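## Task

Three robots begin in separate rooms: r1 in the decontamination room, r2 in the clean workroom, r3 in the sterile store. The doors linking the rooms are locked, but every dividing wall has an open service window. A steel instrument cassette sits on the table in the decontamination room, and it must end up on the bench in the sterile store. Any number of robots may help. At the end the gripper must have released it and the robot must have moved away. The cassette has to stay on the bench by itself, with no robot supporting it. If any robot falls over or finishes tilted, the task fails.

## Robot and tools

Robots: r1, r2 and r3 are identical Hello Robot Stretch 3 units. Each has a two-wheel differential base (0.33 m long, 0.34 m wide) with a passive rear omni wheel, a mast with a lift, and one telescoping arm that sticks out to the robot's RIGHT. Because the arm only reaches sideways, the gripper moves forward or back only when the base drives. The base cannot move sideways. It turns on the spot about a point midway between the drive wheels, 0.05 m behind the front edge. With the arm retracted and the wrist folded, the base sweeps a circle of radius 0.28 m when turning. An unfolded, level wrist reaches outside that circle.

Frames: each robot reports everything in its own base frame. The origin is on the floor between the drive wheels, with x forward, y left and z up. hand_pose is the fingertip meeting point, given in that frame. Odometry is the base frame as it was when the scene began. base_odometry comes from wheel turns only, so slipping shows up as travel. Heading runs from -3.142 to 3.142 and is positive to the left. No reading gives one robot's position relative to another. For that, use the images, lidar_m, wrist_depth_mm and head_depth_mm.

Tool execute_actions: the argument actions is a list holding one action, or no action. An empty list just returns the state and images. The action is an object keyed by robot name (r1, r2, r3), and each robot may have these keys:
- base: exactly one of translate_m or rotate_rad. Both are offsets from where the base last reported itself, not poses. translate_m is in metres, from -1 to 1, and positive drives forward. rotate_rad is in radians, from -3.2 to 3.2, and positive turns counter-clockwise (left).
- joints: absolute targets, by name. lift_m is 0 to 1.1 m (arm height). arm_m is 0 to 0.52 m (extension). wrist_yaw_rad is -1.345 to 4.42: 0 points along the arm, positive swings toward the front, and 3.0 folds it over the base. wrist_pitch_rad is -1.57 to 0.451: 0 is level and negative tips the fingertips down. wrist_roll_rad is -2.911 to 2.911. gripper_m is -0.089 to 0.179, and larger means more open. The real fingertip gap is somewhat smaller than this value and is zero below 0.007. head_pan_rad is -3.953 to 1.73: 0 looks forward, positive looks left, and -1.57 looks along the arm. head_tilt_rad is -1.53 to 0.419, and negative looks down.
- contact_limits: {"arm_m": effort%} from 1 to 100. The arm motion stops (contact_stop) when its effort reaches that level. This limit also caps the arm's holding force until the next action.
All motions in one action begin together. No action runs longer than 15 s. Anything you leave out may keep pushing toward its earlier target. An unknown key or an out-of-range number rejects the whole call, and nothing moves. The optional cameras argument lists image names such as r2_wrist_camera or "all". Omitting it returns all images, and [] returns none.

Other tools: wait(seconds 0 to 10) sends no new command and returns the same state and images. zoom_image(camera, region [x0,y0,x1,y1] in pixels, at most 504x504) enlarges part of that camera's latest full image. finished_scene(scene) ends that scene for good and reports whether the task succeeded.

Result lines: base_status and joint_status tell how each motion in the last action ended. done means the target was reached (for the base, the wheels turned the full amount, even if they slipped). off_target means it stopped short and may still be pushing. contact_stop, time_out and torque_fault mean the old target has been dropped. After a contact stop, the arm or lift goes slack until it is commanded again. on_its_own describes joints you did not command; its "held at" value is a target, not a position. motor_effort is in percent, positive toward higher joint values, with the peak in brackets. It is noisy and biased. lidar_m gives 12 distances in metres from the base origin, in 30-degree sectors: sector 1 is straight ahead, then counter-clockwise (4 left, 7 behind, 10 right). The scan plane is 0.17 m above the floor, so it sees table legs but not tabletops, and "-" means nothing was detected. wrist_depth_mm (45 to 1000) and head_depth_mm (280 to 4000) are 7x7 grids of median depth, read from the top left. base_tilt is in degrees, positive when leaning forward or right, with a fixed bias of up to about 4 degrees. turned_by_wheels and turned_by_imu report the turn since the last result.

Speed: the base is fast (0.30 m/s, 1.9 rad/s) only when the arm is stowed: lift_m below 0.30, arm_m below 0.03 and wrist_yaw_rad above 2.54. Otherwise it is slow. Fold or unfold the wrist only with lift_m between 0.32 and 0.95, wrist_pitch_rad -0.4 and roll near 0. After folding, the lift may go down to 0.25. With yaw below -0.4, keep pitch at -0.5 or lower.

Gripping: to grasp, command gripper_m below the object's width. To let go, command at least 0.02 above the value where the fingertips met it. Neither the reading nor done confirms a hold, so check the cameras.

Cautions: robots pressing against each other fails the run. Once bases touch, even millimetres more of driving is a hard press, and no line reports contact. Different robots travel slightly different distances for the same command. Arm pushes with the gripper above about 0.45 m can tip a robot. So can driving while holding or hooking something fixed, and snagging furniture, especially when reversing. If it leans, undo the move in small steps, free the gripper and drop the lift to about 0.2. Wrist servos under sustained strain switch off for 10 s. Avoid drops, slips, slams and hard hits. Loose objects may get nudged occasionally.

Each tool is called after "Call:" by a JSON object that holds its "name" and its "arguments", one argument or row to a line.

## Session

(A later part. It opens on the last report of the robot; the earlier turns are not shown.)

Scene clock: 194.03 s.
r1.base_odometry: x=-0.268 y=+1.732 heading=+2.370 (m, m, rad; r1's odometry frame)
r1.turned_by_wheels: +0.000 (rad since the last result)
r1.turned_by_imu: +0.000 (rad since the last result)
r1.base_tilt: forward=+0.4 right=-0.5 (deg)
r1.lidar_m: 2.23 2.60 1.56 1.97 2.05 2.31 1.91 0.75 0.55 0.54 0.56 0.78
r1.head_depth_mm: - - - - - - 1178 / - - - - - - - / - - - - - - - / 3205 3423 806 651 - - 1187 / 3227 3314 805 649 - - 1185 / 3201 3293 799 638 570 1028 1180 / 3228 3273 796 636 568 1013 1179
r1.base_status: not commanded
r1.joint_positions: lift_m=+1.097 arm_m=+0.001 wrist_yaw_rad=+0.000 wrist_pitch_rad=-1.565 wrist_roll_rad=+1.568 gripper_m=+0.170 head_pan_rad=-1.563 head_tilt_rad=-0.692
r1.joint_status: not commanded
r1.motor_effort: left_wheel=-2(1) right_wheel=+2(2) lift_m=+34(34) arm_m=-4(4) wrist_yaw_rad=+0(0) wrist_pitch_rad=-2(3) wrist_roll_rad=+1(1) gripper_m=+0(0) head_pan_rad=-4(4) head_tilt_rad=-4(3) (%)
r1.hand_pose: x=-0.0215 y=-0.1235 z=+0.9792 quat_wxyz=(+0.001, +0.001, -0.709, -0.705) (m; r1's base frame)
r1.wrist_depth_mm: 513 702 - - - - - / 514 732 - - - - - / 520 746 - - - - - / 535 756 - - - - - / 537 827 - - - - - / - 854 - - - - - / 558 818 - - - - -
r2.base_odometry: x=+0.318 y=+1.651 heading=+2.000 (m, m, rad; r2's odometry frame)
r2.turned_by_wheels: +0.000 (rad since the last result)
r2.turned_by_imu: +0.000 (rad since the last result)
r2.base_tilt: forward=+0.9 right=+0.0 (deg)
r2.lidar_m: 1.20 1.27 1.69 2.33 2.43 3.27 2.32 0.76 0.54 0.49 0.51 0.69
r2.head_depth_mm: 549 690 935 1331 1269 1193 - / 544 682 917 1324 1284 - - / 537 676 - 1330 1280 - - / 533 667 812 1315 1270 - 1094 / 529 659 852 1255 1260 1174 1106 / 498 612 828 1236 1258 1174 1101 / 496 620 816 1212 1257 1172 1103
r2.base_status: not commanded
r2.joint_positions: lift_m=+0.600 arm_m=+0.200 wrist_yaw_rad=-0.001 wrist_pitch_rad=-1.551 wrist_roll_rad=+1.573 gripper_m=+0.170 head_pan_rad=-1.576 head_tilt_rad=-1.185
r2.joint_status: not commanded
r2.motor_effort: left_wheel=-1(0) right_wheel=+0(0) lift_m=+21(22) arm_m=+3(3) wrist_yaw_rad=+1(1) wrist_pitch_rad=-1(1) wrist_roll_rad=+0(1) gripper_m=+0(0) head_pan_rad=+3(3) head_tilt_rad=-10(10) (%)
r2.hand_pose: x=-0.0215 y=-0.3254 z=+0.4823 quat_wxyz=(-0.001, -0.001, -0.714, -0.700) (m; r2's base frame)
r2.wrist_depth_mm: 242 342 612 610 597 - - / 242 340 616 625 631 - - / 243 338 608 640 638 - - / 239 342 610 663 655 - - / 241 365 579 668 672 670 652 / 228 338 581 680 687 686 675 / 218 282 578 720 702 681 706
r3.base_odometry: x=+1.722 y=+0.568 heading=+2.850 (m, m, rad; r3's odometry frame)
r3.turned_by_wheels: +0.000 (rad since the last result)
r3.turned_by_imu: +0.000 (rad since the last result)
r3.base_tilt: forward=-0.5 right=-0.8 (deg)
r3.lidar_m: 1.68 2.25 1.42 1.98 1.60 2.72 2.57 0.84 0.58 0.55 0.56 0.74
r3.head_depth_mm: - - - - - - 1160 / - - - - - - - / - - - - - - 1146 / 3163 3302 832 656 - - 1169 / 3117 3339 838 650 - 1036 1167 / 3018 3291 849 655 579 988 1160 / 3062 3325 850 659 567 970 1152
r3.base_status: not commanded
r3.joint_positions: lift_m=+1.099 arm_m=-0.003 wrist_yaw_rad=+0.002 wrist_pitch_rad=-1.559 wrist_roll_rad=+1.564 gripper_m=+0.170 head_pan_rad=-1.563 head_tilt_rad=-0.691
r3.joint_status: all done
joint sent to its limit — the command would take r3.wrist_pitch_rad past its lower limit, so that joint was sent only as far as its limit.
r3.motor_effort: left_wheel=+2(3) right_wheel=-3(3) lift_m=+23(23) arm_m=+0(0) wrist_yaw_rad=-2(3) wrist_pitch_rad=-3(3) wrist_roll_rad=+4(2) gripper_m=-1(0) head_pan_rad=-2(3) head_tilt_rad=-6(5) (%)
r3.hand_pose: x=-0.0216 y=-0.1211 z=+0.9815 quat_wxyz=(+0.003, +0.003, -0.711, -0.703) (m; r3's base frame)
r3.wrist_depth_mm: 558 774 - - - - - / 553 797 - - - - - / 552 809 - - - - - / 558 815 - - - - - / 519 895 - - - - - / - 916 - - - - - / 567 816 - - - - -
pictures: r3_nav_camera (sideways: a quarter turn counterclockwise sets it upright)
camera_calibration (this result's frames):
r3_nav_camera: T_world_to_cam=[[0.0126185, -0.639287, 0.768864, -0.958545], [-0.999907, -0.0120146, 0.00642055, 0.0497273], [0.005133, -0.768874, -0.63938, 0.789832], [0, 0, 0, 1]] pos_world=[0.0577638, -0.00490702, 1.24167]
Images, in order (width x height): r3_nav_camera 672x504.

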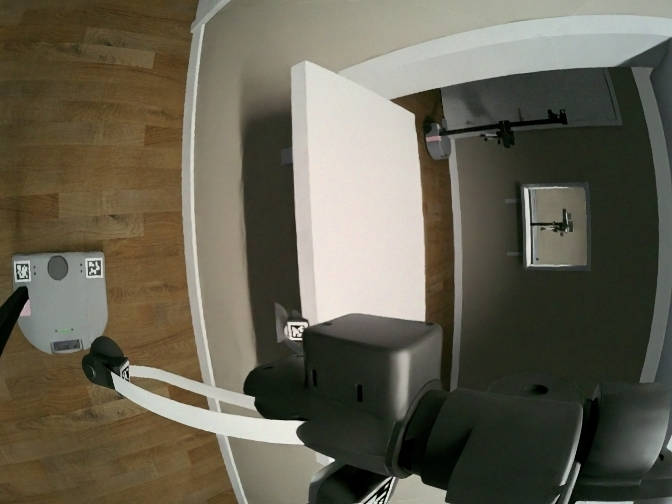

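Call:
{"name": "execute_actions", "arguments": {
  "actions": [
    {"r2":{"base":{"translate_m":0.18},"joints":{"arm_m":0.33,"gripper_m":0.0,"lift_m":0.3}}}
  ],
  "cameras": []
}}

Call:
{"name": "execute_actions", "arguments": {
  "actions": [
    {"r2":{"joints":{"lift_m":0.12}}}
  ],
  "cameras": []
}}

Scene clock: 203.03 s.
r1.base_odometry: x=-0.268 y=+1.732 heading=+2.370 (m, m, rad; r1's odometry frame)
r1.turned_by_wheels: +0.000 (rad since the last result)
r1.turned_by_imu: +0.000 (rad since the last result)
r1.base_tilt: forward=+0.4 right=-0.5 (deg)
r1.lidar_m: 2.23 2.60 1.56 1.97 2.06 2.32 1.91 0.75 0.56 0.54 0.56 0.78
r1.head_depth_mm: - - - - - - 1172 / - - - - - - - / - - - - - - - / 3191 3417 807 651 - - 1181 / 3212 3314 807 649 - - 1184 / 3220 3267 800 638 570 1027 1185 / 3244 3261 796 636 570 1014 1176
r1.base_status: not commanded
r1.joint_positions: lift_m=+1.097 arm_m=+0.001 wrist_yaw_rad=+0.000 wrist_pitch_rad=-1.565 wrist_roll_rad=+1.568 gripper_m=+0.170 head_pan_rad=-1.563 head_tilt_rad=-0.692
r1.joint_status: not commanded
r1.motor_effort: left_wheel=-1(1) right_wheel=+2(2) lift_m=+35(35) arm_m=-3(3) wrist_yaw_rad=+0(0) wrist_pitch_rad=-2(2) wrist_roll_rad=+1(1) gripper_m=-1(1) head_pan_rad=-3(3) head_tilt_rad=-3(3) (%)
r1.hand_pose: x=-0.0215 y=-0.1235 z=+0.9792 quat_wxyz=(+0.001, +0.001, -0.709, -0.705) (m; r1's base frame)
r1.wrist_depth_mm: 510 714 - - - - - / 517 731 - - - - - / 525 740 - - - - - / 535 756 - - - - - / 536 834 - - - - - / - 864 - - - - - / 571 801 - - - - -
r2.base_odometry: x=+0.243 y=+1.815 heading=+2.000 (m, m, rad; r2's odometry frame)
r2.turned_by_wheels: +0.000 (rad since the last result)
r2.turned_by_imu: -0.206 (rad since the last result)
r2.base_tilt: forward=+0.9 right=+0.1 (deg)
r2.lidar_m: 1.05 1.08 1.26 2.26 2.34 2.78 3.67 0.98 0.58 0.48 0.49 0.58
r2.head_depth_mm: 619 802 1136 1360 1271 1196 1106 / 595 761 1059 1344 1266 1214 - / 573 725 952 1331 1282 - - / 553 694 873 1326 1277 - 1088 / 507 630 830 1244 1251 1180 1103 / 493 614 801 1161 1252 1173 1105 / 460 590 762 1081 1244 1173 1099
r2.base_status: done
r2.joint_positions: lift_m=+0.300 arm_m=+0.330 wrist_yaw_rad=+0.002 wrist_pitch_rad=-1.547 wrist_roll_rad=+1.572 gripper_m=+0.000 head_pan_rad=-1.573 head_tilt_rad=-1.192
r2.joint_status: all done
r2.motor_effort: left_wheel=+0(21) right_wheel=-1(18) lift_m=+22(28) arm_m=+1(22) wrist_yaw_rad=-1(9) wrist_pitch_rad=-3(5) wrist_roll_rad=-1(1) gripper_m=-2(92) head_pan_rad=+1(3) head_tilt_rad=-6(10) (%)
r2.hand_pose: x=-0.0216 y=-0.4565 z=+0.1822 quat_wxyz=(+0.000, +0.000, -0.715, -0.699) (m; r2's base frame)
r2.wrist_depth_mm: 132 181 320 320 318 315 315 / 126 170 294 325 325 320 317 / 120 160 260 338 335 334 332 / 115 152 255 347 344 340 337 / 110 144 248 351 348 343 347 / 106 137 197 - 359 355 356 / 103 131 170 338 369 367 361
r3.base_odometry: x=+1.722 y=+0.568 heading=+2.850 (m, m, rad; r3's odometry frame)
r3.turned_by_wheels: +0.000 (rad since the last result)
r3.turned_by_imu: +0.001 (rad since the last result)
r3.base_tilt: forward=-0.4 right=-0.7 (deg)
r3.lidar_m: 1.68 2.25 1.42 1.98 1.59 2.72 2.57 0.84 0.59 0.55 0.57 0.74
r3.head_depth_mm: - - - - - - 1151 / - - - - - - - / - - - - - - 1145 / 3162 3344 830 655 - - 1160 / 3096 3330 836 651 - 1035 1164 / 3044 3301 845 653 579 984 1155 / 3015 3266 855 658 567 968 1149
r3.base_status: not commanded
r3.joint_positions: lift_m=+1.099 arm_m=-0.003 wrist_yaw_rad=+0.002 wrist_pitch_rad=-1.559 wrist_roll_rad=+1.564 gripper_m=+0.170 head_pan_rad=-1.563 head_tilt_rad=-0.691
r3.joint_status: not commanded
r3.motor_effort: left_wheel=+2(2) right_wheel=-3(3) lift_m=+23(23) arm_m=+0(0) wrist_yaw_rad=-2(1) wrist_pitch_rad=-3(2) wrist_roll_rad=+4(4) gripper_m=-1(0) head_pan_rad=-3(2) head_tilt_rad=-5(6) (%)
r3.hand_pose: x=-0.0216 y=-0.1211 z=+0.9815 quat_wxyz=(+0.003, +0.003, -0.711, -0.703) (m; r3's base frame)
r3.wrist_depth_mm: 539 811 - - - - - / 555 802 - - - - - / 562 819 - - - - - / 550 811 - - - - - / 524 913 - - - - - / - 895 - - - - - / 568 815 - - - - -
pictures: none
No camera images: the call's "cameras" was empty. Leave "cameras" out to get every camera's image.

Scene clock: 206.37 s.
r1.base_odometry: x=-0.268 y=+1.732 heading=+2.370 (m, m, rad; r1's odometry frame)
r1.turned_by_wheels: +0.000 (rad since the last result)
r1.turned_by_imu: +0.000 (rad since the last result)
r1.base_tilt: forward=+0.4 right=-0.4 (deg)
r1.lidar_m: 2.24 2.60 1.56 1.97 2.05 2.32 1.91 0.75 0.56 0.54 0.56 0.78
r1.head_depth_mm: - - - - - - 1172 / - - - - - - - / - - - - - - - / 3203 3404 807 652 - - 1186 / 3190 3320 806 649 - - 1187 / 3239 3293 801 637 571 1024 1181 / 3262 3276 795 634 569 1016 1182
r1.base_status: not commanded
r1.joint_positions: lift_m=+1.097 arm_m=+0.001 wrist_yaw_rad=+0.000 wrist_pitch_rad=-1.565 wrist_roll_rad=+1.568 gripper_m=+0.170 head_pan_rad=-1.563 head_tilt_rad=-0.692
r1.joint_status: not commanded
r1.motor_effort: left_wheel=-1(1) right_wheel=+2(2) lift_m=+34(34) arm_m=-5(3) wrist_yaw_rad=+0(0) wrist_pitch_rad=-3(3) wrist_roll_rad=+1(1) gripper_m=+0(0) head_pan_rad=-4(3) head_tilt_rad=-3(3) (%)
r1.hand_pose: x=-0.0215 y=-0.1235 z=+0.9792 quat_wxyz=(+0.001, +0.001, -0.709, -0.705) (m; r1's base frame)
r1.wrist_depth_mm: 506 694 - - - - - / 526 722 - - - - - / 523 744 - - - - - / 531 750 - - - - - / 543 842 - - - - - / - 862 - - - - - / 560 798 - - - - -
r2.base_odometry: x=+0.243 y=+1.815 heading=+2.000 (m, m, rad; r2's odometry frame)
r2.turned_by_wheels: +0.000 (rad since the last result)
r2.turned_by_imu: -0.003 (rad since the last result)
r2.base_tilt: forward=+0.8 right=+0.1 (deg)
r2.lidar_m: 1.05 1.08 1.27 2.26 2.34 2.77 3.70 0.99 0.59 0.48 0.49 0.58
r2.head_depth_mm: 621 803 1137 1368 1269 1190 1118 / 597 764 1059 1344 1267 1208 1092 / 575 728 984 1333 1275 - - / 554 696 930 1317 1274 - 1086 / 507 631 827 1244 1261 1177 1110 / 495 613 802 1158 1249 1171 1103 / 462 589 763 1081 1252 1172 1104
r2.base_status: not commanded
r2.joint_positions: lift_m=+0.139 arm_m=+0.330 wrist_yaw_rad=+0.001 wrist_pitch_rad=-1.551 wrist_roll_rad=+1.572 gripper_m=+0.000 head_pan_rad=-1.573 head_tilt_rad=-1.192
r2.joint_status: lift_m contact_stop (moved -0.161 of -0.180)
r2.on_its_own: lift_m is slack since a contact_stop, until your next command for it (your +0.120 is given up)
r2.motor_effort: left_wheel=+4(7) right_wheel=-5(9) lift_m=+26(28) arm_m=+1(1) wrist_yaw_rad=-1(1) wrist_pitch_rad=-1(4) wrist_roll_rad=-1(1) gripper_m=-3(4) head_pan_rad=+2(2) head_tilt_rad=-5(6) (%)
r2.hand_pose: x=-0.0216 y=-0.4555 z=+0.0210 quat_wxyz=(+0.000, +0.000, -0.714, -0.700) (m; r2's base frame)
r2.wrist_depth_mm: 114 158 169 167 166 165 164 / 109 148 174 172 171 168 168 / 104 139 178 178 174 173 172 / 102 132 181 181 180 177 176 / 98 125 187 186 184 182 180 / 98 119 178 - 187 189 186 / 100 113 161 188 184 193 191
r3.base_odometry: x=+1.722 y=+0.568 heading=+2.850 (m, m, rad; r3's odometry frame)
r3.turned_by_wheels: +0.000 (rad since the last result)
r3.turned_by_imu: +0.000 (rad since the last result)
r3.base_tilt: forward=-0.6 right=-0.7 (deg)
r3.lidar_m: 1.68 2.25 1.42 1.98 1.60 2.71 2.57 0.84 0.58 0.55 0.57 0.74
r3.head_depth_mm: - - - - - - 1160 / - - - - - - - / - - - - - - 1146 / 3101 3331 828 656 - - 1158 / 3101 3346 833 653 - 1035 1162 / 3043 3308 842 655 579 986 1164 / 3036 3277 852 658 568 971 1150
r3.base_status: not commanded
r3.joint_positions: lift_m=+1.099 arm_m=-0.003 wrist_yaw_rad=+0.002 wrist_pitch_rad=-1.559 wrist_roll_rad=+1.564 gripper_m=+0.170 head_pan_rad=-1.563 head_tilt_rad=-0.691
r3.joint_status: not commanded
r3.motor_effort: left_wheel=+2(2) right_wheel=-3(3) lift_m=+23(23) arm_m=+0(0) wrist_yaw_rad=-3(3) wrist_pitch_rad=-3(3) wrist_roll_rad=+4(4) gripper_m=+0(0) head_pan_rad=-3(2) head_tilt_rad=-6(5) (%)
r3.hand_pose: x=-0.0216 y=-0.1211 z=+0.9815 quat_wxyz=(+0.003, +0.003, -0.711, -0.703) (m; r3's base frame)
r3.wrist_depth_mm: 551 773 - - - - - / 550 801 - - - - - / 559 826 - - - - - / 554 818 - - - - - / 512 906 - - - - - / - 881 - - - - - / 567 828 - - - - -
pictures: none
No camera images: the call's "cameras" was empty. Leave "cameras" out to get every camera's image.

The gripper snagged on the door frame and turned the base 0.2 rad. Reset and look.

Call:
{"name": "execute_actions", "arguments": {
  "actions": [
    {"r2":{"joints":{"lift_m":0.5,"arm_m":0.2}}}
  ],
  "cameras": []
}}

Call:
{"name": "execute_actions", "arguments": {
  "actions": [
    {"r2":{"base":{"rotate_rad":0.2}}}
  ],
  "cameras": ["r2_wrist_camera"]
}}

Scene clock: 213.53 s.
r1.base_odometry: x=-0.268 y=+1.732 heading=+2.370 (m, m, rad; r1's odometry frame)
r1.turned_by_wheels: +0.000 (rad since the last result)
r1.turned_by_imu: +0.000 (rad since the last result)
r1.base_tilt: forward=+0.4 right=-0.5 (deg)
r1.lidar_m: 2.23 2.60 1.56 1.97 2.05 2.31 1.91 0.75 0.56 0.54 0.56 0.78
r1.head_depth_mm: - - - - - - 1175 / - - - - - - - / - - - - - - - / 3200 3413 806 650 - - 1191 / 3214 3303 806 650 - - 1181 / 3228 3290 801 638 571 1027 1178 / 3232 3246 798 634 569 1015 1178
r1.base_status: not commanded
r1.joint_positions: lift_m=+1.097 arm_m=+0.001 wrist_yaw_rad=+0.000 wrist_pitch_rad=-1.565 wrist_roll_rad=+1.568 gripper_m=+0.170 head_pan_rad=-1.563 head_tilt_rad=-0.692
r1.joint_status: not commanded
r1.motor_effort: left_wheel=-1(1) right_wheel=+2(2) lift_m=+34(35) arm_m=-4(4) wrist_yaw_rad=+0(1) wrist_pitch_rad=-2(3) wrist_roll_rad=+1(1) gripper_m=-1(1) head_pan_rad=-4(3) head_tilt_rad=-3(3) (%)
r1.hand_pose: x=-0.0215 y=-0.1235 z=+0.9792 quat_wxyz=(+0.001, +0.001, -0.709, -0.705) (m; r1's base frame)
r1.wrist_depth_mm: 513 713 - - - - - / 519 724 - - - - - / 529 738 - - - - - / 540 758 - - - - - / 543 834 - - - - - / - 885 - - - - - / 564 824 - - - - -
r2.base_odometry: x=+0.243 y=+1.815 heading=+2.000 (m, m, rad; r2's odometry frame)
r2.turned_by_wheels: +0.000 (rad since the last result)
r2.turned_by_imu: +0.000 (rad since the last result)
r2.base_tilt: forward=+0.8 right=+0.0 (deg)
r2.lidar_m: 1.05 1.08 1.26 2.27 2.34 2.78 3.70 0.99 0.58 0.48 0.49 0.58
r2.head_depth_mm: 619 807 1139 1365 1280 1199 - / 598 765 1059 1355 1270 1201 - / 576 727 930 - 1273 - - / 555 695 883 1320 1272 - 1093 / 508 632 828 1260 1255 1179 1104 / 494 613 803 1161 1259 1176 1097 / 461 589 762 1081 1250 1176 1101
r2.base_status: not commanded
r2.joint_positions: lift_m=+0.500 arm_m=+0.200 wrist_yaw_rad=+0.001 wrist_pitch_rad=-1.549 wrist_roll_rad=+1.572 gripper_m=+0.000 head_pan_rad=-1.573 head_tilt_rad=-1.192
r2.joint_status: all done
r2.motor_effort: left_wheel=+2(3) right_wheel=-1(6) lift_m=+31(35) arm_m=-3(4) wrist_yaw_rad=-1(1) wrist_pitch_rad=-2(3) wrist_roll_rad=+0(1) gripper_m=-2(3) head_pan_rad=+1(2) head_tilt_rad=-5(5) (%)
r2.hand_pose: x=-0.0216 y=-0.3263 z=+0.3818 quat_wxyz=(+0.000, +0.000, -0.714, -0.700) (m; r2's base frame)
r2.wrist_depth_mm: 298 431 516 515 504 - - / 287 409 521 526 530 - - / 274 381 545 547 535 - - / 262 367 563 549 546 - - / 251 315 528 557 563 564 559 / 220 281 447 - 573 575 568 / 200 286 502 601 586 591 577
r3.base_odometry: x=+1.722 y=+0.568 heading=+2.850 (m, m, rad; r3's odometry frame)
r3.turned_by_wheels: +0.000 (rad since the last result)
r3.turned_by_imu: +0.001 (rad since the last result)
r3.base_tilt: forward=-0.5 right=-0.7 (deg)
r3.lidar_m: 1.67 2.25 1.43 1.98 1.59 2.72 2.57 0.84 0.58 0.55 0.56 0.74
r3.head_depth_mm: - - - - - - 1155 / - - - - - - - / - - - - - - 1147 / 3168 3239 830 657 - - 1167 / 3062 3322 836 651 - 1038 1159 / 3032 3283 845 656 579 986 1153 / 3016 3272 855 660 568 964 1150
r3.base_status: not commanded
r3.joint_positions: lift_m=+1.099 arm_m=-0.003 wrist_yaw_rad=+0.002 wrist_pitch_rad=-1.559 wrist_roll_rad=+1.564 gripper_m=+0.170 head_pan_rad=-1.563 head_tilt_rad=-0.691
r3.joint_status: not commanded
r3.motor_effort: left_wheel=+3(3) right_wheel=-3(2) lift_m=+23(23) arm_m=+0(0) wrist_yaw_rad=-2(2) wrist_pitch_rad=-3(3) wrist_roll_rad=+4(4) gripper_m=+0(1) head_pan_rad=-3(2) head_tilt_rad=-6(5) (%)
r3.hand_pose: x=-0.0216 y=-0.1211 z=+0.9815 quat_wxyz=(+0.003, +0.003, -0.711, -0.703) (m; r3's base frame)
r3.wrist_depth_mm: 549 821 - - - - - / 550 803 - - - - - / 556 808 - - - - - / 549 820 - - - - - / 522 939 - - - - - / - 889 - - - - - / 574 846 - - - - -
pictures: none
No camera images: the call's "cameras" was empty. Leave "cameras" out to get every camera's image.

Scene clock: 214.83 s.
r1.base_odometry: x=-0.268 y=+1.732 heading=+2.370 (m, m, rad; r1's odometry frame)
r1.turned_by_wheels: +0.000 (rad since the last result)
r1.turned_by_imu: +0.000 (rad since the last result)
r1.base_tilt: forward=+0.4 right=-0.5 (deg)
r1.lidar_m: 2.24 2.61 1.56 1.97 2.05 2.31 1.91 0.75 0.56 0.54 0.56 0.78
r1.head_depth_mm: - - - - - - 1176 / - - - - - - - / - - - - - - - / 3196 3403 806 651 - - 1187 / 3196 3303 804 649 - - 1183 / 3217 3332 800 638 570 1027 1181 / 3250 3267 797 635 569 1013 1179
r1.base_status: not commanded
r1.joint_positions: lift_m=+1.097 arm_m=+0.001 wrist_yaw_rad=+0.000 wrist_pitch_rad=-1.565 wrist_roll_rad=+1.568 gripper_m=+0.170 head_pan_rad=-1.563 head_tilt_rad=-0.692
r1.joint_status: not commanded
r1.motor_effort: left_wheel=-1(1) right_wheel=+2(2) lift_m=+34(35) arm_m=-4(3) wrist_yaw_rad=+0(1) wrist_pitch_rad=-2(3) wrist_roll_rad=+1(1) gripper_m=+1(0) head_pan_rad=-4(4) head_tilt_rad=-3(3) (%)
r1.hand_pose: x=-0.0215 y=-0.1235 z=+0.9792 quat_wxyz=(+0.001, +0.001, -0.709, -0.705) (m; r1's base frame)
r1.wrist_depth_mm: 505 707 - - - - - / 519 733 - - - - - / 508 723 - - - - - / 533 768 - - - - - / 539 850 - - - - - / - 848 - - - - - / 574 830 - - - - -
r2.base_odometry: x=+0.243 y=+1.815 heading=+2.200 (m, m, rad; r2's odometry frame)
r2.turned_by_wheels: +0.200 (rad since the last result)
r2.turned_by_imu: +0.203 (rad since the last result)
r2.base_tilt: forward=+0.7 right=+0.0 (deg)
r2.lidar_m: 1.05 1.11 1.47 2.33 2.43 3.24 2.37 0.75 0.54 0.48 0.51 0.67
r2.head_depth_mm: 548 690 939 1325 1268 1197 - / 543 682 924 1316 1270 1204 - / 515 671 862 - 1273 - - / 504 625 801 1314 1280 - 1090 / 483 631 840 1277 1259 1177 1099 / 480 622 830 1244 1253 1176 1107 / 483 616 817 1211 1246 1174 1107
r2.base_status: done
r2.joint_positions: lift_m=+0.500 arm_m=+0.200 wrist_yaw_rad=+0.001 wrist_pitch_rad=-1.549 wrist_roll_rad=+1.572 gripper_m=+0.000 head_pan_rad=-1.573 head_tilt_rad=-1.192
r2.joint_status: not commanded
r2.motor_effort: left_wheel=-2(7) right_wheel=+1(4) lift_m=+31(31) arm_m=-3(3) wrist_yaw_rad=-1(0) wrist_pitch_rad=-2(2) wrist_roll_rad=+0(0) gripper_m=-2(2) head_pan_rad=+2(2) head_tilt_rad=-6(5) (%)
r2.hand_pose: x=-0.0216 y=-0.3263 z=+0.3818 quat_wxyz=(+0.000, +0.000, -0.714, -0.700) (m; r2's base frame)
r2.wrist_depth_mm: 238 340 506 511 511 - - / 235 333 517 520 518 - - / 214 300 518 536 536 - - / 197 278 516 563 551 - - / 205 295 531 570 558 555 561 / 209 294 496 - 568 564 568 / 209 293 599 596 591 583 589
r3.base_odometry: x=+1.722 y=+0.568 heading=+2.850 (m, m, rad; r3's odometry frame)
r3.turned_by_wheels: +0.000 (rad since the last result)
r3.turned_by_imu: +0.000 (rad since the last result)
r3.base_tilt: forward=-0.5 right=-0.8 (deg)
r3.lidar_m: 1.68 2.25 1.42 1.98 1.59 2.72 2.57 0.84 0.58 0.55 0.57 0.74
r3.head_depth_mm: - - - - - - 1154 / - - - - - - - / - - - - - - 1146 / 3145 3399 828 657 - - 1166 / 3061 3366 833 653 - 1038 1162 / 3075 3312 844 655 579 986 1165 / 2989 3302 852 659 567 967 1151
r3.base_status: not commanded
r3.joint_positions: lift_m=+1.099 arm_m=-0.003 wrist_yaw_rad=+0.002 wrist_pitch_rad=-1.559 wrist_roll_rad=+1.564 gripper_m=+0.170 head_pan_rad=-1.563 head_tilt_rad=-0.691
r3.joint_status: not commanded
r3.motor_effort: left_wheel=+3(3) right_wheel=-3(3) lift_m=+22(23) arm_m=+0(0) wrist_yaw_rad=-2(1) wrist_pitch_rad=-3(3) wrist_roll_rad=+4(4) gripper_m=-1(0) head_pan_rad=-2(2) head_tilt_rad=-6(5) (%)
r3.hand_pose: x=-0.0216 y=-0.1211 z=+0.9815 quat_wxyz=(+0.003, +0.003, -0.711, -0.703) (m; r3's base frame)
r3.wrist_depth_mm: 558 800 - - - - - / 558 800 - - - - - / 554 817 - - - - - / 554 822 - - - - - / 515 925 - - - - - / - 885 - - - - - / 575 833 - - - - -
pictures: r2_wrist_camera
camera_calibration (this result's frames):
r2_wrist_camera: T_world_to_cam=[[0.0123314, 0.998553, -0.0523473, 0.351482], [0.990033, -0.00484749, 0.140752, 0.00623074], [0.140295, -0.0535612, -0.98866, 0.531746], [0, 0, 0, 1]] pos_world=[-0.0851042, -0.322463, 0.543239]
Images, in order (width x height): r2_wrist_camera 644x364.

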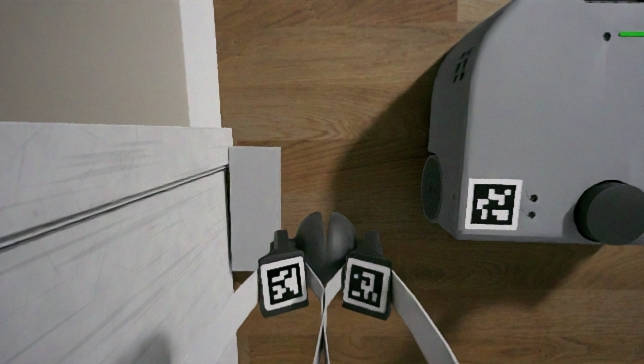

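Call:
{"name": "execute_actions", "arguments": {
  "actions": [
    {"r2":{"base":{"translate_m":0.05},"joints":{"arm_m":0.31,"lift_m":0.25}}}
  ],
  "cameras": []
}}

Call:
{"name": "execute_actions", "arguments": {
  "actions": [
    {"r2":{"joints":{"lift_m":0.12}}}
  ],
  "cameras": []
}}

Scene clock: 221.37 s.
r1.base_odometry: x=-0.268 y=+1.732 heading=+2.370 (m, m, rad; r1's odometry frame)
r1.turned_by_wheels: +0.000 (rad since the last result)
r1.turned_by_imu: +0.000 (rad since the last result)
r1.base_tilt: forward=+0.3 right=-0.5 (deg)
r1.lidar_m: 2.24 2.60 1.56 1.97 2.06 2.32 1.91 0.75 0.56 0.54 0.56 0.78
r1.head_depth_mm: - - - - - - 1167 / - - - - - - - / - - - - - - - / 3182 3423 807 652 - - 1186 / 3243 3314 803 650 - - 1185 / 3212 3293 801 636 570 1027 1184 / 3242 3267 798 635 569 1015 1182
r1.base_status: not commanded
r1.joint_positions: lift_m=+1.097 arm_m=+0.001 wrist_yaw_rad=+0.000 wrist_pitch_rad=-1.565 wrist_roll_rad=+1.568 gripper_m=+0.170 head_pan_rad=-1.563 head_tilt_rad=-0.692
r1.joint_status: not commanded
r1.motor_effort: left_wheel=-1(1) right_wheel=+2(2) lift_m=+34(35) arm_m=-3(4) wrist_yaw_rad=+0(1) wrist_pitch_rad=-3(3) wrist_roll_rad=+1(1) gripper_m=+0(1) head_pan_rad=-3(4) head_tilt_rad=-3(3) (%)
r1.hand_pose: x=-0.0215 y=-0.1235 z=+0.9792 quat_wxyz=(+0.001, +0.001, -0.709, -0.705) (m; r1's base frame)
r1.wrist_depth_mm: 506 712 - - - - - / 515 743 - - - - - / 520 751 - - - - - / 535 745 - - - - - / 541 812 - - - - - / - 846 - - - - - / 572 833 - - - - -
r2.base_odometry: x=+0.214 y=+1.855 heading=+2.200 (m, m, rad; r2's odometry frame)
r2.turned_by_wheels: +0.000 (rad since the last result)
r2.turned_by_imu: +0.000 (rad since the last result)
r2.base_tilt: forward=+1.0 right=+0.2 (deg)
r2.lidar_m: 1.00 1.06 1.40 2.34 2.43 3.24 2.36 0.75 0.50 0.49 0.50 0.67
r2.head_depth_mm: 546 688 934 1327 1271 1186 1108 / 526 678 919 1324 1266 1207 - / 503 627 843 1313 1277 - - / 495 638 830 1302 1271 - 1092 / 482 630 839 1261 1256 1174 1106 / 484 620 827 1232 1259 1171 1103 / 493 614 813 1205 1247 1171 1097
r2.base_status: done
r2.joint_positions: lift_m=+0.250 arm_m=+0.310 wrist_yaw_rad=+0.001 wrist_pitch_rad=-1.549 wrist_roll_rad=+1.572 gripper_m=+0.000 head_pan_rad=-1.573 head_tilt_rad=-1.192
r2.joint_status: all done
r2.motor_effort: left_wheel=-1(3) right_wheel=+1(3) lift_m=+22(25) arm_m=+3(4) wrist_yaw_rad=-1(0) wrist_pitch_rad=-2(2) wrist_roll_rad=+0(0) gripper_m=-1(2) head_pan_rad=+1(2) head_tilt_rad=-5(5) (%)
r2.hand_pose: x=-0.0216 y=-0.4358 z=+0.1322 quat_wxyz=(+0.000, +0.000, -0.714, -0.700) (m; r2's base frame)
r2.wrist_depth_mm: - 88 201 272 272 267 268 / - 88 168 278 279 277 273 / - 88 167 254 285 284 283 / - 107 205 263 291 286 286 / - 107 204 266 300 298 293 / - 106 179 - 304 307 304 / - 106 228 314 311 312 311
r3.base_odometry: x=+1.722 y=+0.568 heading=+2.850 (m, m, rad; r3's odometry frame)
r3.turned_by_wheels: +0.000 (rad since the last result)
r3.turned_by_imu: +0.001 (rad since the last result)
r3.base_tilt: forward=-0.4 right=-0.7 (deg)
r3.lidar_m: 1.68 2.26 1.42 1.98 1.59 2.72 2.57 0.83 0.58 0.55 0.57 0.74
r3.head_depth_mm: - - - - - - 1161 / - - - - - - - / - - - - - - 1142 / 3139 3368 830 658 - - 1154 / 3084 3326 835 653 - 1038 1166 / 3090 3354 843 652 580 978 1160 / 3042 3273 854 658 568 965 1155
r3.base_status: not commanded
r3.joint_positions: lift_m=+1.099 arm_m=-0.003 wrist_yaw_rad=+0.002 wrist_pitch_rad=-1.559 wrist_roll_rad=+1.564 gripper_m=+0.170 head_pan_rad=-1.563 head_tilt_rad=-0.691
r3.joint_status: not commanded
r3.motor_effort: left_wheel=+3(3) right_wheel=-3(3) lift_m=+23(23) arm_m=+0(0) wrist_yaw_rad=-2(2) wrist_pitch_rad=-3(2) wrist_roll_rad=+4(4) gripper_m=+0(0) head_pan_rad=-2(3) head_tilt_rad=-5(5) (%)
r3.hand_pose: x=-0.0216 y=-0.1211 z=+0.9815 quat_wxyz=(+0.003, +0.003, -0.711, -0.703) (m; r3's base frame)
r3.wrist_depth_mm: 557 811 - - - - - / 550 815 - - - - - / 557 814 - - - - - / 554 816 - - - - - / 525 919 - - - - - / - 855 - - - - - / 565 829 - - - - -
pictures: none
No camera images: the call's "cameras" was empty. Leave "cameras" out to get every camera's image.

Scene clock: 224.20 s.
r1.base_odometry: x=-0.268 y=+1.732 heading=+2.370 (m, m, rad; r1's odometry frame)
r1.turned_by_wheels: +0.000 (rad since the last result)
r1.turned_by_imu: +0.000 (rad since the last result)
r1.base_tilt: forward=+0.4 right=-0.5 (deg)
r1.lidar_m: 2.24 2.61 1.56 1.97 2.06 2.31 1.91 0.75 0.55 0.54 0.56 0.78
r1.head_depth_mm: - - - - - - 1176 / - - - - - - - / - - - - - - - / 3206 3384 807 651 - - 1185 / 3216 3346 802 649 - - 1189 / 3228 3287 802 638 570 1026 1182 / 3227 3286 797 635 569 1013 1182
r1.base_status: not commanded
r1.joint_positions: lift_m=+1.097 arm_m=+0.001 wrist_yaw_rad=+0.000 wrist_pitch_rad=-1.565 wrist_roll_rad=+1.568 gripper_m=+0.170 head_pan_rad=-1.563 head_tilt_rad=-0.692
r1.joint_status: not commanded
r1.motor_effort: left_wheel=-2(1) right_wheel=+2(2) lift_m=+35(35) arm_m=-4(4) wrist_yaw_rad=+0(0) wrist_pitch_rad=-3(3) wrist_roll_rad=+1(1) gripper_m=+0(0) head_pan_rad=-4(3) head_tilt_rad=-4(3) (%)
r1.hand_pose: x=-0.0215 y=-0.1235 z=+0.9792 quat_wxyz=(+0.001, +0.001, -0.709, -0.705) (m; r1's base frame)
r1.wrist_depth_mm: 519 711 - - - - - / 513 723 - - - - - / 521 746 - - - - - / 541 771 - - - - - / 542 850 - - - - - / - 863 - - - - - / 550 780 - - - - -
r2.base_odometry: x=+0.214 y=+1.855 heading=+2.200 (m, m, rad; r2's odometry frame)
r2.turned_by_wheels: +0.000 (rad since the last result)
r2.turned_by_imu: -0.005 (rad since the last result)
r2.base_tilt: forward=+0.7 right=+0.1 (deg)
r2.lidar_m: 1.01 1.06 1.40 2.35 2.43 3.23 2.41 0.76 0.50 0.49 0.50 0.67
r2.head_depth_mm: 548 691 940 1325 1268 1191 1118 / 527 681 921 1314 1269 1208 - / 502 630 867 1294 1269 - - / 495 636 849 1312 1273 - 1090 / 481 629 840 1273 1255 1177 1101 / 485 621 826 1229 1251 1173 1105 / 493 613 812 1205 1253 1176 1103
r2.base_status: not commanded
r2.joint_positions: lift_m=+0.171 arm_m=+0.310 wrist_yaw_rad=+0.001 wrist_pitch_rad=-1.553 wrist_roll_rad=+1.572 gripper_m=+0.000 head_pan_rad=-1.573 head_tilt_rad=-1.192
r2.joint_status: lift_m contact_stop (moved -0.079 of -0.130)
r2.on_its_own: lift_m is slack since a contact_stop, until your next command for it (your +0.120 is given up)
r2.motor_effort: left_wheel=+1(11) right_wheel=-3(11) lift_m=+28(30) arm_m=+2(3) wrist_yaw_rad=+0(1) wrist_pitch_rad=+0(3) wrist_roll_rad=+0(0) gripper_m=-3(5) head_pan_rad=+2(1) head_tilt_rad=-5(5) (%)
r2.hand_pose: x=-0.0216 y=-0.4350 z=+0.0530 quat_wxyz=(+0.000, -0.001, -0.713, -0.701) (m; r2's base frame)
r2.wrist_depth_mm: - 90 198 199 197 196 194 / - 89 172 203 203 199 199 / - 89 170 177 206 206 203 / - 106 182 181 211 211 211 / 83 108 184 184 218 216 212 / 83 108 180 - 223 221 218 / 83 107 198 195 229 228 227
r3.base_odometry: x=+1.722 y=+0.568 heading=+2.850 (m, m, rad; r3's odometry frame)
r3.turned_by_wheels: +0.000 (rad since the last result)
r3.turned_by_imu: +0.000 (rad since the last result)
r3.base_tilt: forward=-0.4 right=-0.7 (deg)
r3.lidar_m: 1.68 2.25 1.42 1.98 1.59 2.72 2.57 0.84 0.59 0.55 0.57 0.74
r3.head_depth_mm: - - - - - - 1158 / - - - - - - - / - - - - - - 1144 / 3126 3297 828 657 - - 1165 / 3057 3336 836 653 - 1037 1163 / 2985 3328 846 654 577 989 1160 / 3018 3270 849 660 566 968 1151
r3.base_status: not commanded
r3.joint_positions: lift_m=+1.099 arm_m=-0.003 wrist_yaw_rad=+0.002 wrist_pitch_rad=-1.559 wrist_roll_rad=+1.564 gripper_m=+0.170 head_pan_rad=-1.563 head_tilt_rad=-0.691
r3.joint_status: not commanded
r3.motor_effort: left_wheel=+1(2) right_wheel=-3(3) lift_m=+23(23) arm_m=+0(0) wrist_yaw_rad=-2(2) wrist_pitch_rad=-3(3) wrist_roll_rad=+3(4) gripper_m=+0(0) head_pan_rad=-2(2) head_tilt_rad=-5(5) (%)
r3.hand_pose: x=-0.0216 y=-0.1211 z=+0.9815 quat_wxyz=(+0.003, +0.003, -0.711, -0.703) (m; r3's base frame)
r3.wrist_depth_mm: 558 801 - - - - - / 557 810 - - - - - / 562 799 - - - - - / 555 821 - - - - - / 520 898 - - - - - / - 908 - - - - - / 570 826 - - - - -
pictures: none
No camera images: the call's "cameras" was empty. Leave "cameras" out to get every camera's image.

Call:
{"name": "execute_actions", "arguments": {
  "actions": [
    {"r2":{"joints":{"arm_m":0.2}}}
  ],
  "cameras": []
}}

Call:
{"name": "execute_actions", "arguments": {
  "actions": [
    {"r2":{"joints":{"lift_m":0.35,"gripper_m":0.17}}}
  ],
  "cameras": ["r2_wrist_camera"]
}}

Scene clock: 228.73 s.
r1.base_odometry: x=-0.268 y=+1.732 heading=+2.370 (m, m, rad; r1's odometry frame)
r1.turned_by_wheels: +0.000 (rad since the last result)
r1.turned_by_imu: +0.000 (rad since the last result)
r1.base_tilt: forward=+0.4 right=-0.5 (deg)
r1.lidar_m: 2.24 2.61 1.56 1.98 2.05 2.31 1.91 0.75 0.56 0.54 0.56 0.78
r1.head_depth_mm: - - - - - - 1173 / - - - - - - - / - - - - - - - / 3220 3422 807 651 - - 1184 / 3220 3324 806 649 - - 1183 / 3182 3273 800 638 571 1028 1184 / 3221 3278 797 635 569 1015 1179
r1.base_status: not commanded
r1.joint_positions: lift_m=+1.097 arm_m=+0.001 wrist_yaw_rad=+0.000 wrist_pitch_rad=-1.565 wrist_roll_rad=+1.568 gripper_m=+0.170 head_pan_rad=-1.563 head_tilt_rad=-0.692
r1.joint_status: not commanded
r1.motor_effort: left_wheel=-2(1) right_wheel=+2(2) lift_m=+34(34) arm_m=-4(4) wrist_yaw_rad=+0(0) wrist_pitch_rad=-2(2) wrist_roll_rad=+1(1) gripper_m=+0(0) head_pan_rad=-3(3) head_tilt_rad=-3(3) (%)
r1.hand_pose: x=-0.0215 y=-0.1235 z=+0.9792 quat_wxyz=(+0.001, +0.001, -0.709, -0.705) (m; r1's base frame)
r1.wrist_depth_mm: 503 714 - - - - - / 517 729 - - - - - / 535 753 - - - - - / 534 747 - - - - - / 536 842 - - - - - / - 857 - - - - - / 562 827 - - - - -
r2.base_odometry: x=+0.214 y=+1.855 heading=+2.200 (m, m, rad; r2's odometry frame)
r2.turned_by_wheels: +0.000 (rad since the last result)
r2.turned_by_imu: +0.000 (rad since the last result)
r2.base_tilt: forward=+0.9 right=+0.0 (deg)
r2.lidar_m: 1.00 1.06 1.40 2.34 2.43 3.21 2.41 0.76 0.50 0.49 0.50 0.67
r2.head_depth_mm: 547 689 937 1323 1273 1193 1121 / 526 682 919 1321 1270 1214 - / 502 630 869 1276 1280 - - / 495 636 849 1160 1266 - 1091 / 481 629 840 1271 1254 1177 1105 / 485 621 824 1232 1248 1176 1104 / 493 614 812 1201 1255 1172 1103
r2.base_status: not commanded
r2.joint_positions: lift_m=+0.171 arm_m=+0.200 wrist_yaw_rad=+0.001 wrist_pitch_rad=-1.540 wrist_roll_rad=+1.572 gripper_m=+0.000 head_pan_rad=-1.573 head_tilt_rad=-1.192
r2.joint_status: all done
r2.on_its_own: lift_m is slack since a contact_stop, until your next command for it (your +0.120 is given up)
r2.motor_effort: left_wheel=+1(1) right_wheel=-1(2) lift_m=+26(26) arm_m=-3(4) wrist_yaw_rad=+0(0) wrist_pitch_rad=-8(8) wrist_roll_rad=+0(1) gripper_m=-3(4) head_pan_rad=+1(1) head_tilt_rad=-5(5) (%)
r2.hand_pose: x=-0.0216 y=-0.3289 z=+0.0530 quat_wxyz=(+0.000, -0.001, -0.718, -0.696) (m; r2's base frame)
r2.wrist_depth_mm: 204 203 201 199 198 194 192 / 192 207 205 203 200 199 196 / 198 212 212 176 206 203 202 / 206 218 217 180 211 208 207 / 205 224 220 185 216 214 211 / 205 231 227 - 224 220 - / 203 237 197 195 230 223 225
r3.base_odometry: x=+1.722 y=+0.568 heading=+2.850 (m, m, rad; r3's odometry frame)
r3.turned_by_wheels: +0.000 (rad since the last result)
r3.turned_by_imu: +0.001 (rad since the last result)
r3.base_tilt: forward=-0.5 right=-0.7 (deg)
r3.lidar_m: 1.68 2.26 1.42 1.98 1.60 2.72 2.57 0.84 0.58 0.55 0.57 0.74
r3.head_depth_mm: - - - - - - 1153 / - - - - - - - / - - - - - - 1145 / 3156 3343 830 656 - - 1163 / 3088 3336 836 652 - 1033 1159 / 3017 3285 844 654 579 983 1162 / 2980 3300 853 658 567 966 1149
r3.base_status: not commanded
r3.joint_positions: lift_m=+1.099 arm_m=-0.003 wrist_yaw_rad=+0.002 wrist_pitch_rad=-1.559 wrist_roll_rad=+1.564 gripper_m=+0.170 head_pan_rad=-1.563 head_tilt_rad=-0.691
r3.joint_status: not commanded
r3.motor_effort: left_wheel=+2(2) right_wheel=-3(3) lift_m=+23(23) arm_m=+0(0) wrist_yaw_rad=-2(2) wrist_pitch_rad=-3(3) wrist_roll_rad=+4(4) gripper_m=-1(0) head_pan_rad=-2(3) head_tilt_rad=-5(5) (%)
r3.hand_pose: x=-0.0216 y=-0.1211 z=+0.9815 quat_wxyz=(+0.003, +0.003, -0.711, -0.703) (m; r3's base frame)
r3.wrist_depth_mm: 546 774 - - - - - / 562 801 - - - - - / 562 807 - - - - - / 557 815 - - - - - / 519 941 - - - - - / - 894 - - - - - / 576 836 - - - - -
pictures: none
No camera images: the call's "cameras" was empty. Leave "cameras" out to get every camera's image.

Scene clock: 231.20 s.
r1.base_odometry: x=-0.268 y=+1.732 heading=+2.370 (m, m, rad; r1's odometry frame)
r1.turned_by_wheels: +0.000 (rad since the last result)
r1.turned_by_imu: +0.000 (rad since the last result)
r1.base_tilt: forward=+0.4 right=-0.5 (deg)
r1.lidar_m: 2.24 2.60 1.56 1.97 2.05 2.31 1.91 0.75 0.56 0.54 0.56 0.78
r1.head_depth_mm: - - - - - - 1173 / - - - - - - - / - - - - - - - / 3270 3430 806 652 - - 1187 / 3215 3304 806 650 - - 1185 / 3255 3287 802 638 571 1028 1183 / 3233 3254 798 635 569 1013 1180
r1.base_status: not commanded
r1.joint_positions: lift_m=+1.097 arm_m=+0.001 wrist_yaw_rad=+0.000 wrist_pitch_rad=-1.565 wrist_roll_rad=+1.568 gripper_m=+0.170 head_pan_rad=-1.563 head_tilt_rad=-0.692
r1.joint_status: not commanded
r1.motor_effort: left_wheel=-1(1) right_wheel=+2(2) lift_m=+34(35) arm_m=-4(4) wrist_yaw_rad=+0(1) wrist_pitch_rad=-2(3) wrist_roll_rad=+1(1) gripper_m=+0(1) head_pan_rad=-3(4) head_tilt_rad=-2(3) (%)
r1.hand_pose: x=-0.0215 y=-0.1235 z=+0.9792 quat_wxyz=(+0.001, +0.001, -0.709, -0.705) (m; r1's base frame)
r1.wrist_depth_mm: 519 695 - - - - - / 515 725 - - - - - / 528 742 - - - - - / 527 752 - - - - - / 528 836 - - - - - / - 869 - - - - - / 561 807 - - - - -
r2.base_odometry: x=+0.214 y=+1.855 heading=+2.200 (m, m, rad; r2's odometry frame)
r2.turned_by_wheels: +0.000 (rad since the last result)
r2.turned_by_imu: +0.000 (rad since the last result)
r2.base_tilt: forward=+0.8 right=+0.0 (deg)
r2.lidar_m: 1.00 1.06 1.39 2.34 2.43 3.23 2.41 0.76 0.50 0.49 0.50 0.67
r2.head_depth_mm: 546 692 935 1321 1269 1201 - / 526 681 922 1319 1267 1209 - / 503 630 871 1321 1276 - - / 496 636 850 1295 1263 - 1092 / 482 628 837 1262 1253 1174 1103 / 484 618 826 1229 1253 1177 1110 / 493 612 810 1204 1250 1174 1100
r2.base_status: not commanded
r2.joint_positions: lift_m=+0.350 arm_m=+0.200 wrist_yaw_rad=+0.001 wrist_pitch_rad=-1.545 wrist_roll_rad=+1.572 gripper_m=+0.170 head_pan_rad=-1.573 head_tilt_rad=-1.192
r2.joint_status: all done
r2.motor_effort: left_wheel=+0(1) right_wheel=+0(1) lift_m=+32(33) arm_m=-3(3) wrist_yaw_rad=+0(1) wrist_pitch_rad=-5(8) wrist_roll_rad=-1(0) gripper_m=+1(87) head_pan_rad=+1(1) head_tilt_rad=-6(5) (%)
r2.hand_pose: x=-0.0216 y=-0.3275 z=+0.2317 quat_wxyz=(+0.000, -0.001, -0.716, -0.698) (m; r2's base frame)
r2.wrist_depth_mm: 234 307 373 374 365 362 - / 195 296 382 375 372 - - / 202 273 392 356 389 - - / 208 287 402 369 393 - - / 208 311 406 375 402 - - / 197 333 420 421 412 415 - / 218 289 434 426 431 417 418
r3.base_odometry: x=+1.722 y=+0.568 heading=+2.850 (m, m, rad; r3's odometry frame)
r3.turned_by_wheels: +0.000 (rad since the last result)
r3.turned_by_imu: +0.000 (rad since the last result)
r3.base_tilt: forward=-0.5 right=-0.7 (deg)
r3.lidar_m: 1.67 2.25 1.42 1.98 1.59 2.71 2.57 0.84 0.58 0.55 0.57 0.74
r3.head_depth_mm: - - - - - - 1163 / - - - - - - - / - - - - - - 1147 / 3102 3396 829 657 - - 1158 / 3021 3374 834 652 - 1039 1163 / 3049 3292 844 656 578 981 1160 / 3062 3266 852 662 566 969 1149
r3.base_status: not commanded
r3.joint_positions: lift_m=+1.099 arm_m=-0.003 wrist_yaw_rad=+0.002 wrist_pitch_rad=-1.559 wrist_roll_rad=+1.564 gripper_m=+0.170 head_pan_rad=-1.563 head_tilt_rad=-0.691
r3.joint_status: not commanded
r3.motor_effort: left_wheel=+2(2) right_wheel=-3(2) lift_m=+22(23) arm_m=+0(0) wrist_yaw_rad=-3(2) wrist_pitch_rad=-3(3) wrist_roll_rad=+4(4) gripper_m=-1(1) head_pan_rad=-3(2) head_tilt_rad=-5(5) (%)
r3.hand_pose: x=-0.0216 y=-0.1211 z=+0.9815 quat_wxyz=(+0.003, +0.003, -0.711, -0.703) (m; r3's base frame)
r3.wrist_depth_mm: 556 798 - - - - - / 557 816 - - - - - / 561 801 - - - - - / 554 806 - - - - - / 518 924 - - - - - / - 868 - - - - - / 569 833 - - - - -
pictures: r2_wrist_camera
camera_calibration (this result's frames):
r2_wrist_camera: T_world_to_cam=[[0.0129378, 0.998292, -0.0569662, 0.345811], [0.990029, -0.00479731, 0.140779, 0.0273496], [0.140265, -0.0582196, -0.988401, 0.381699], [0, 0, 0, 1]] pos_world=[-0.0850901, -0.322867, 0.39312]
Images, in order (width x height): r2_wrist_camera 644x364.

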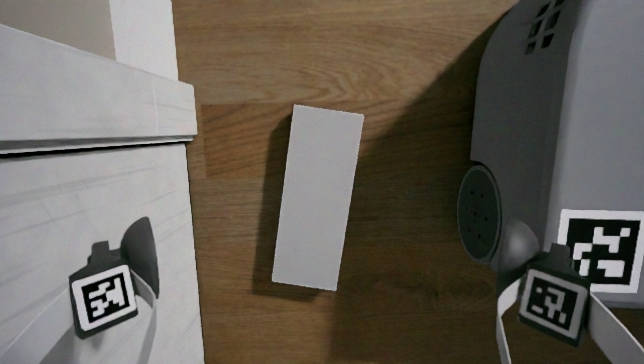

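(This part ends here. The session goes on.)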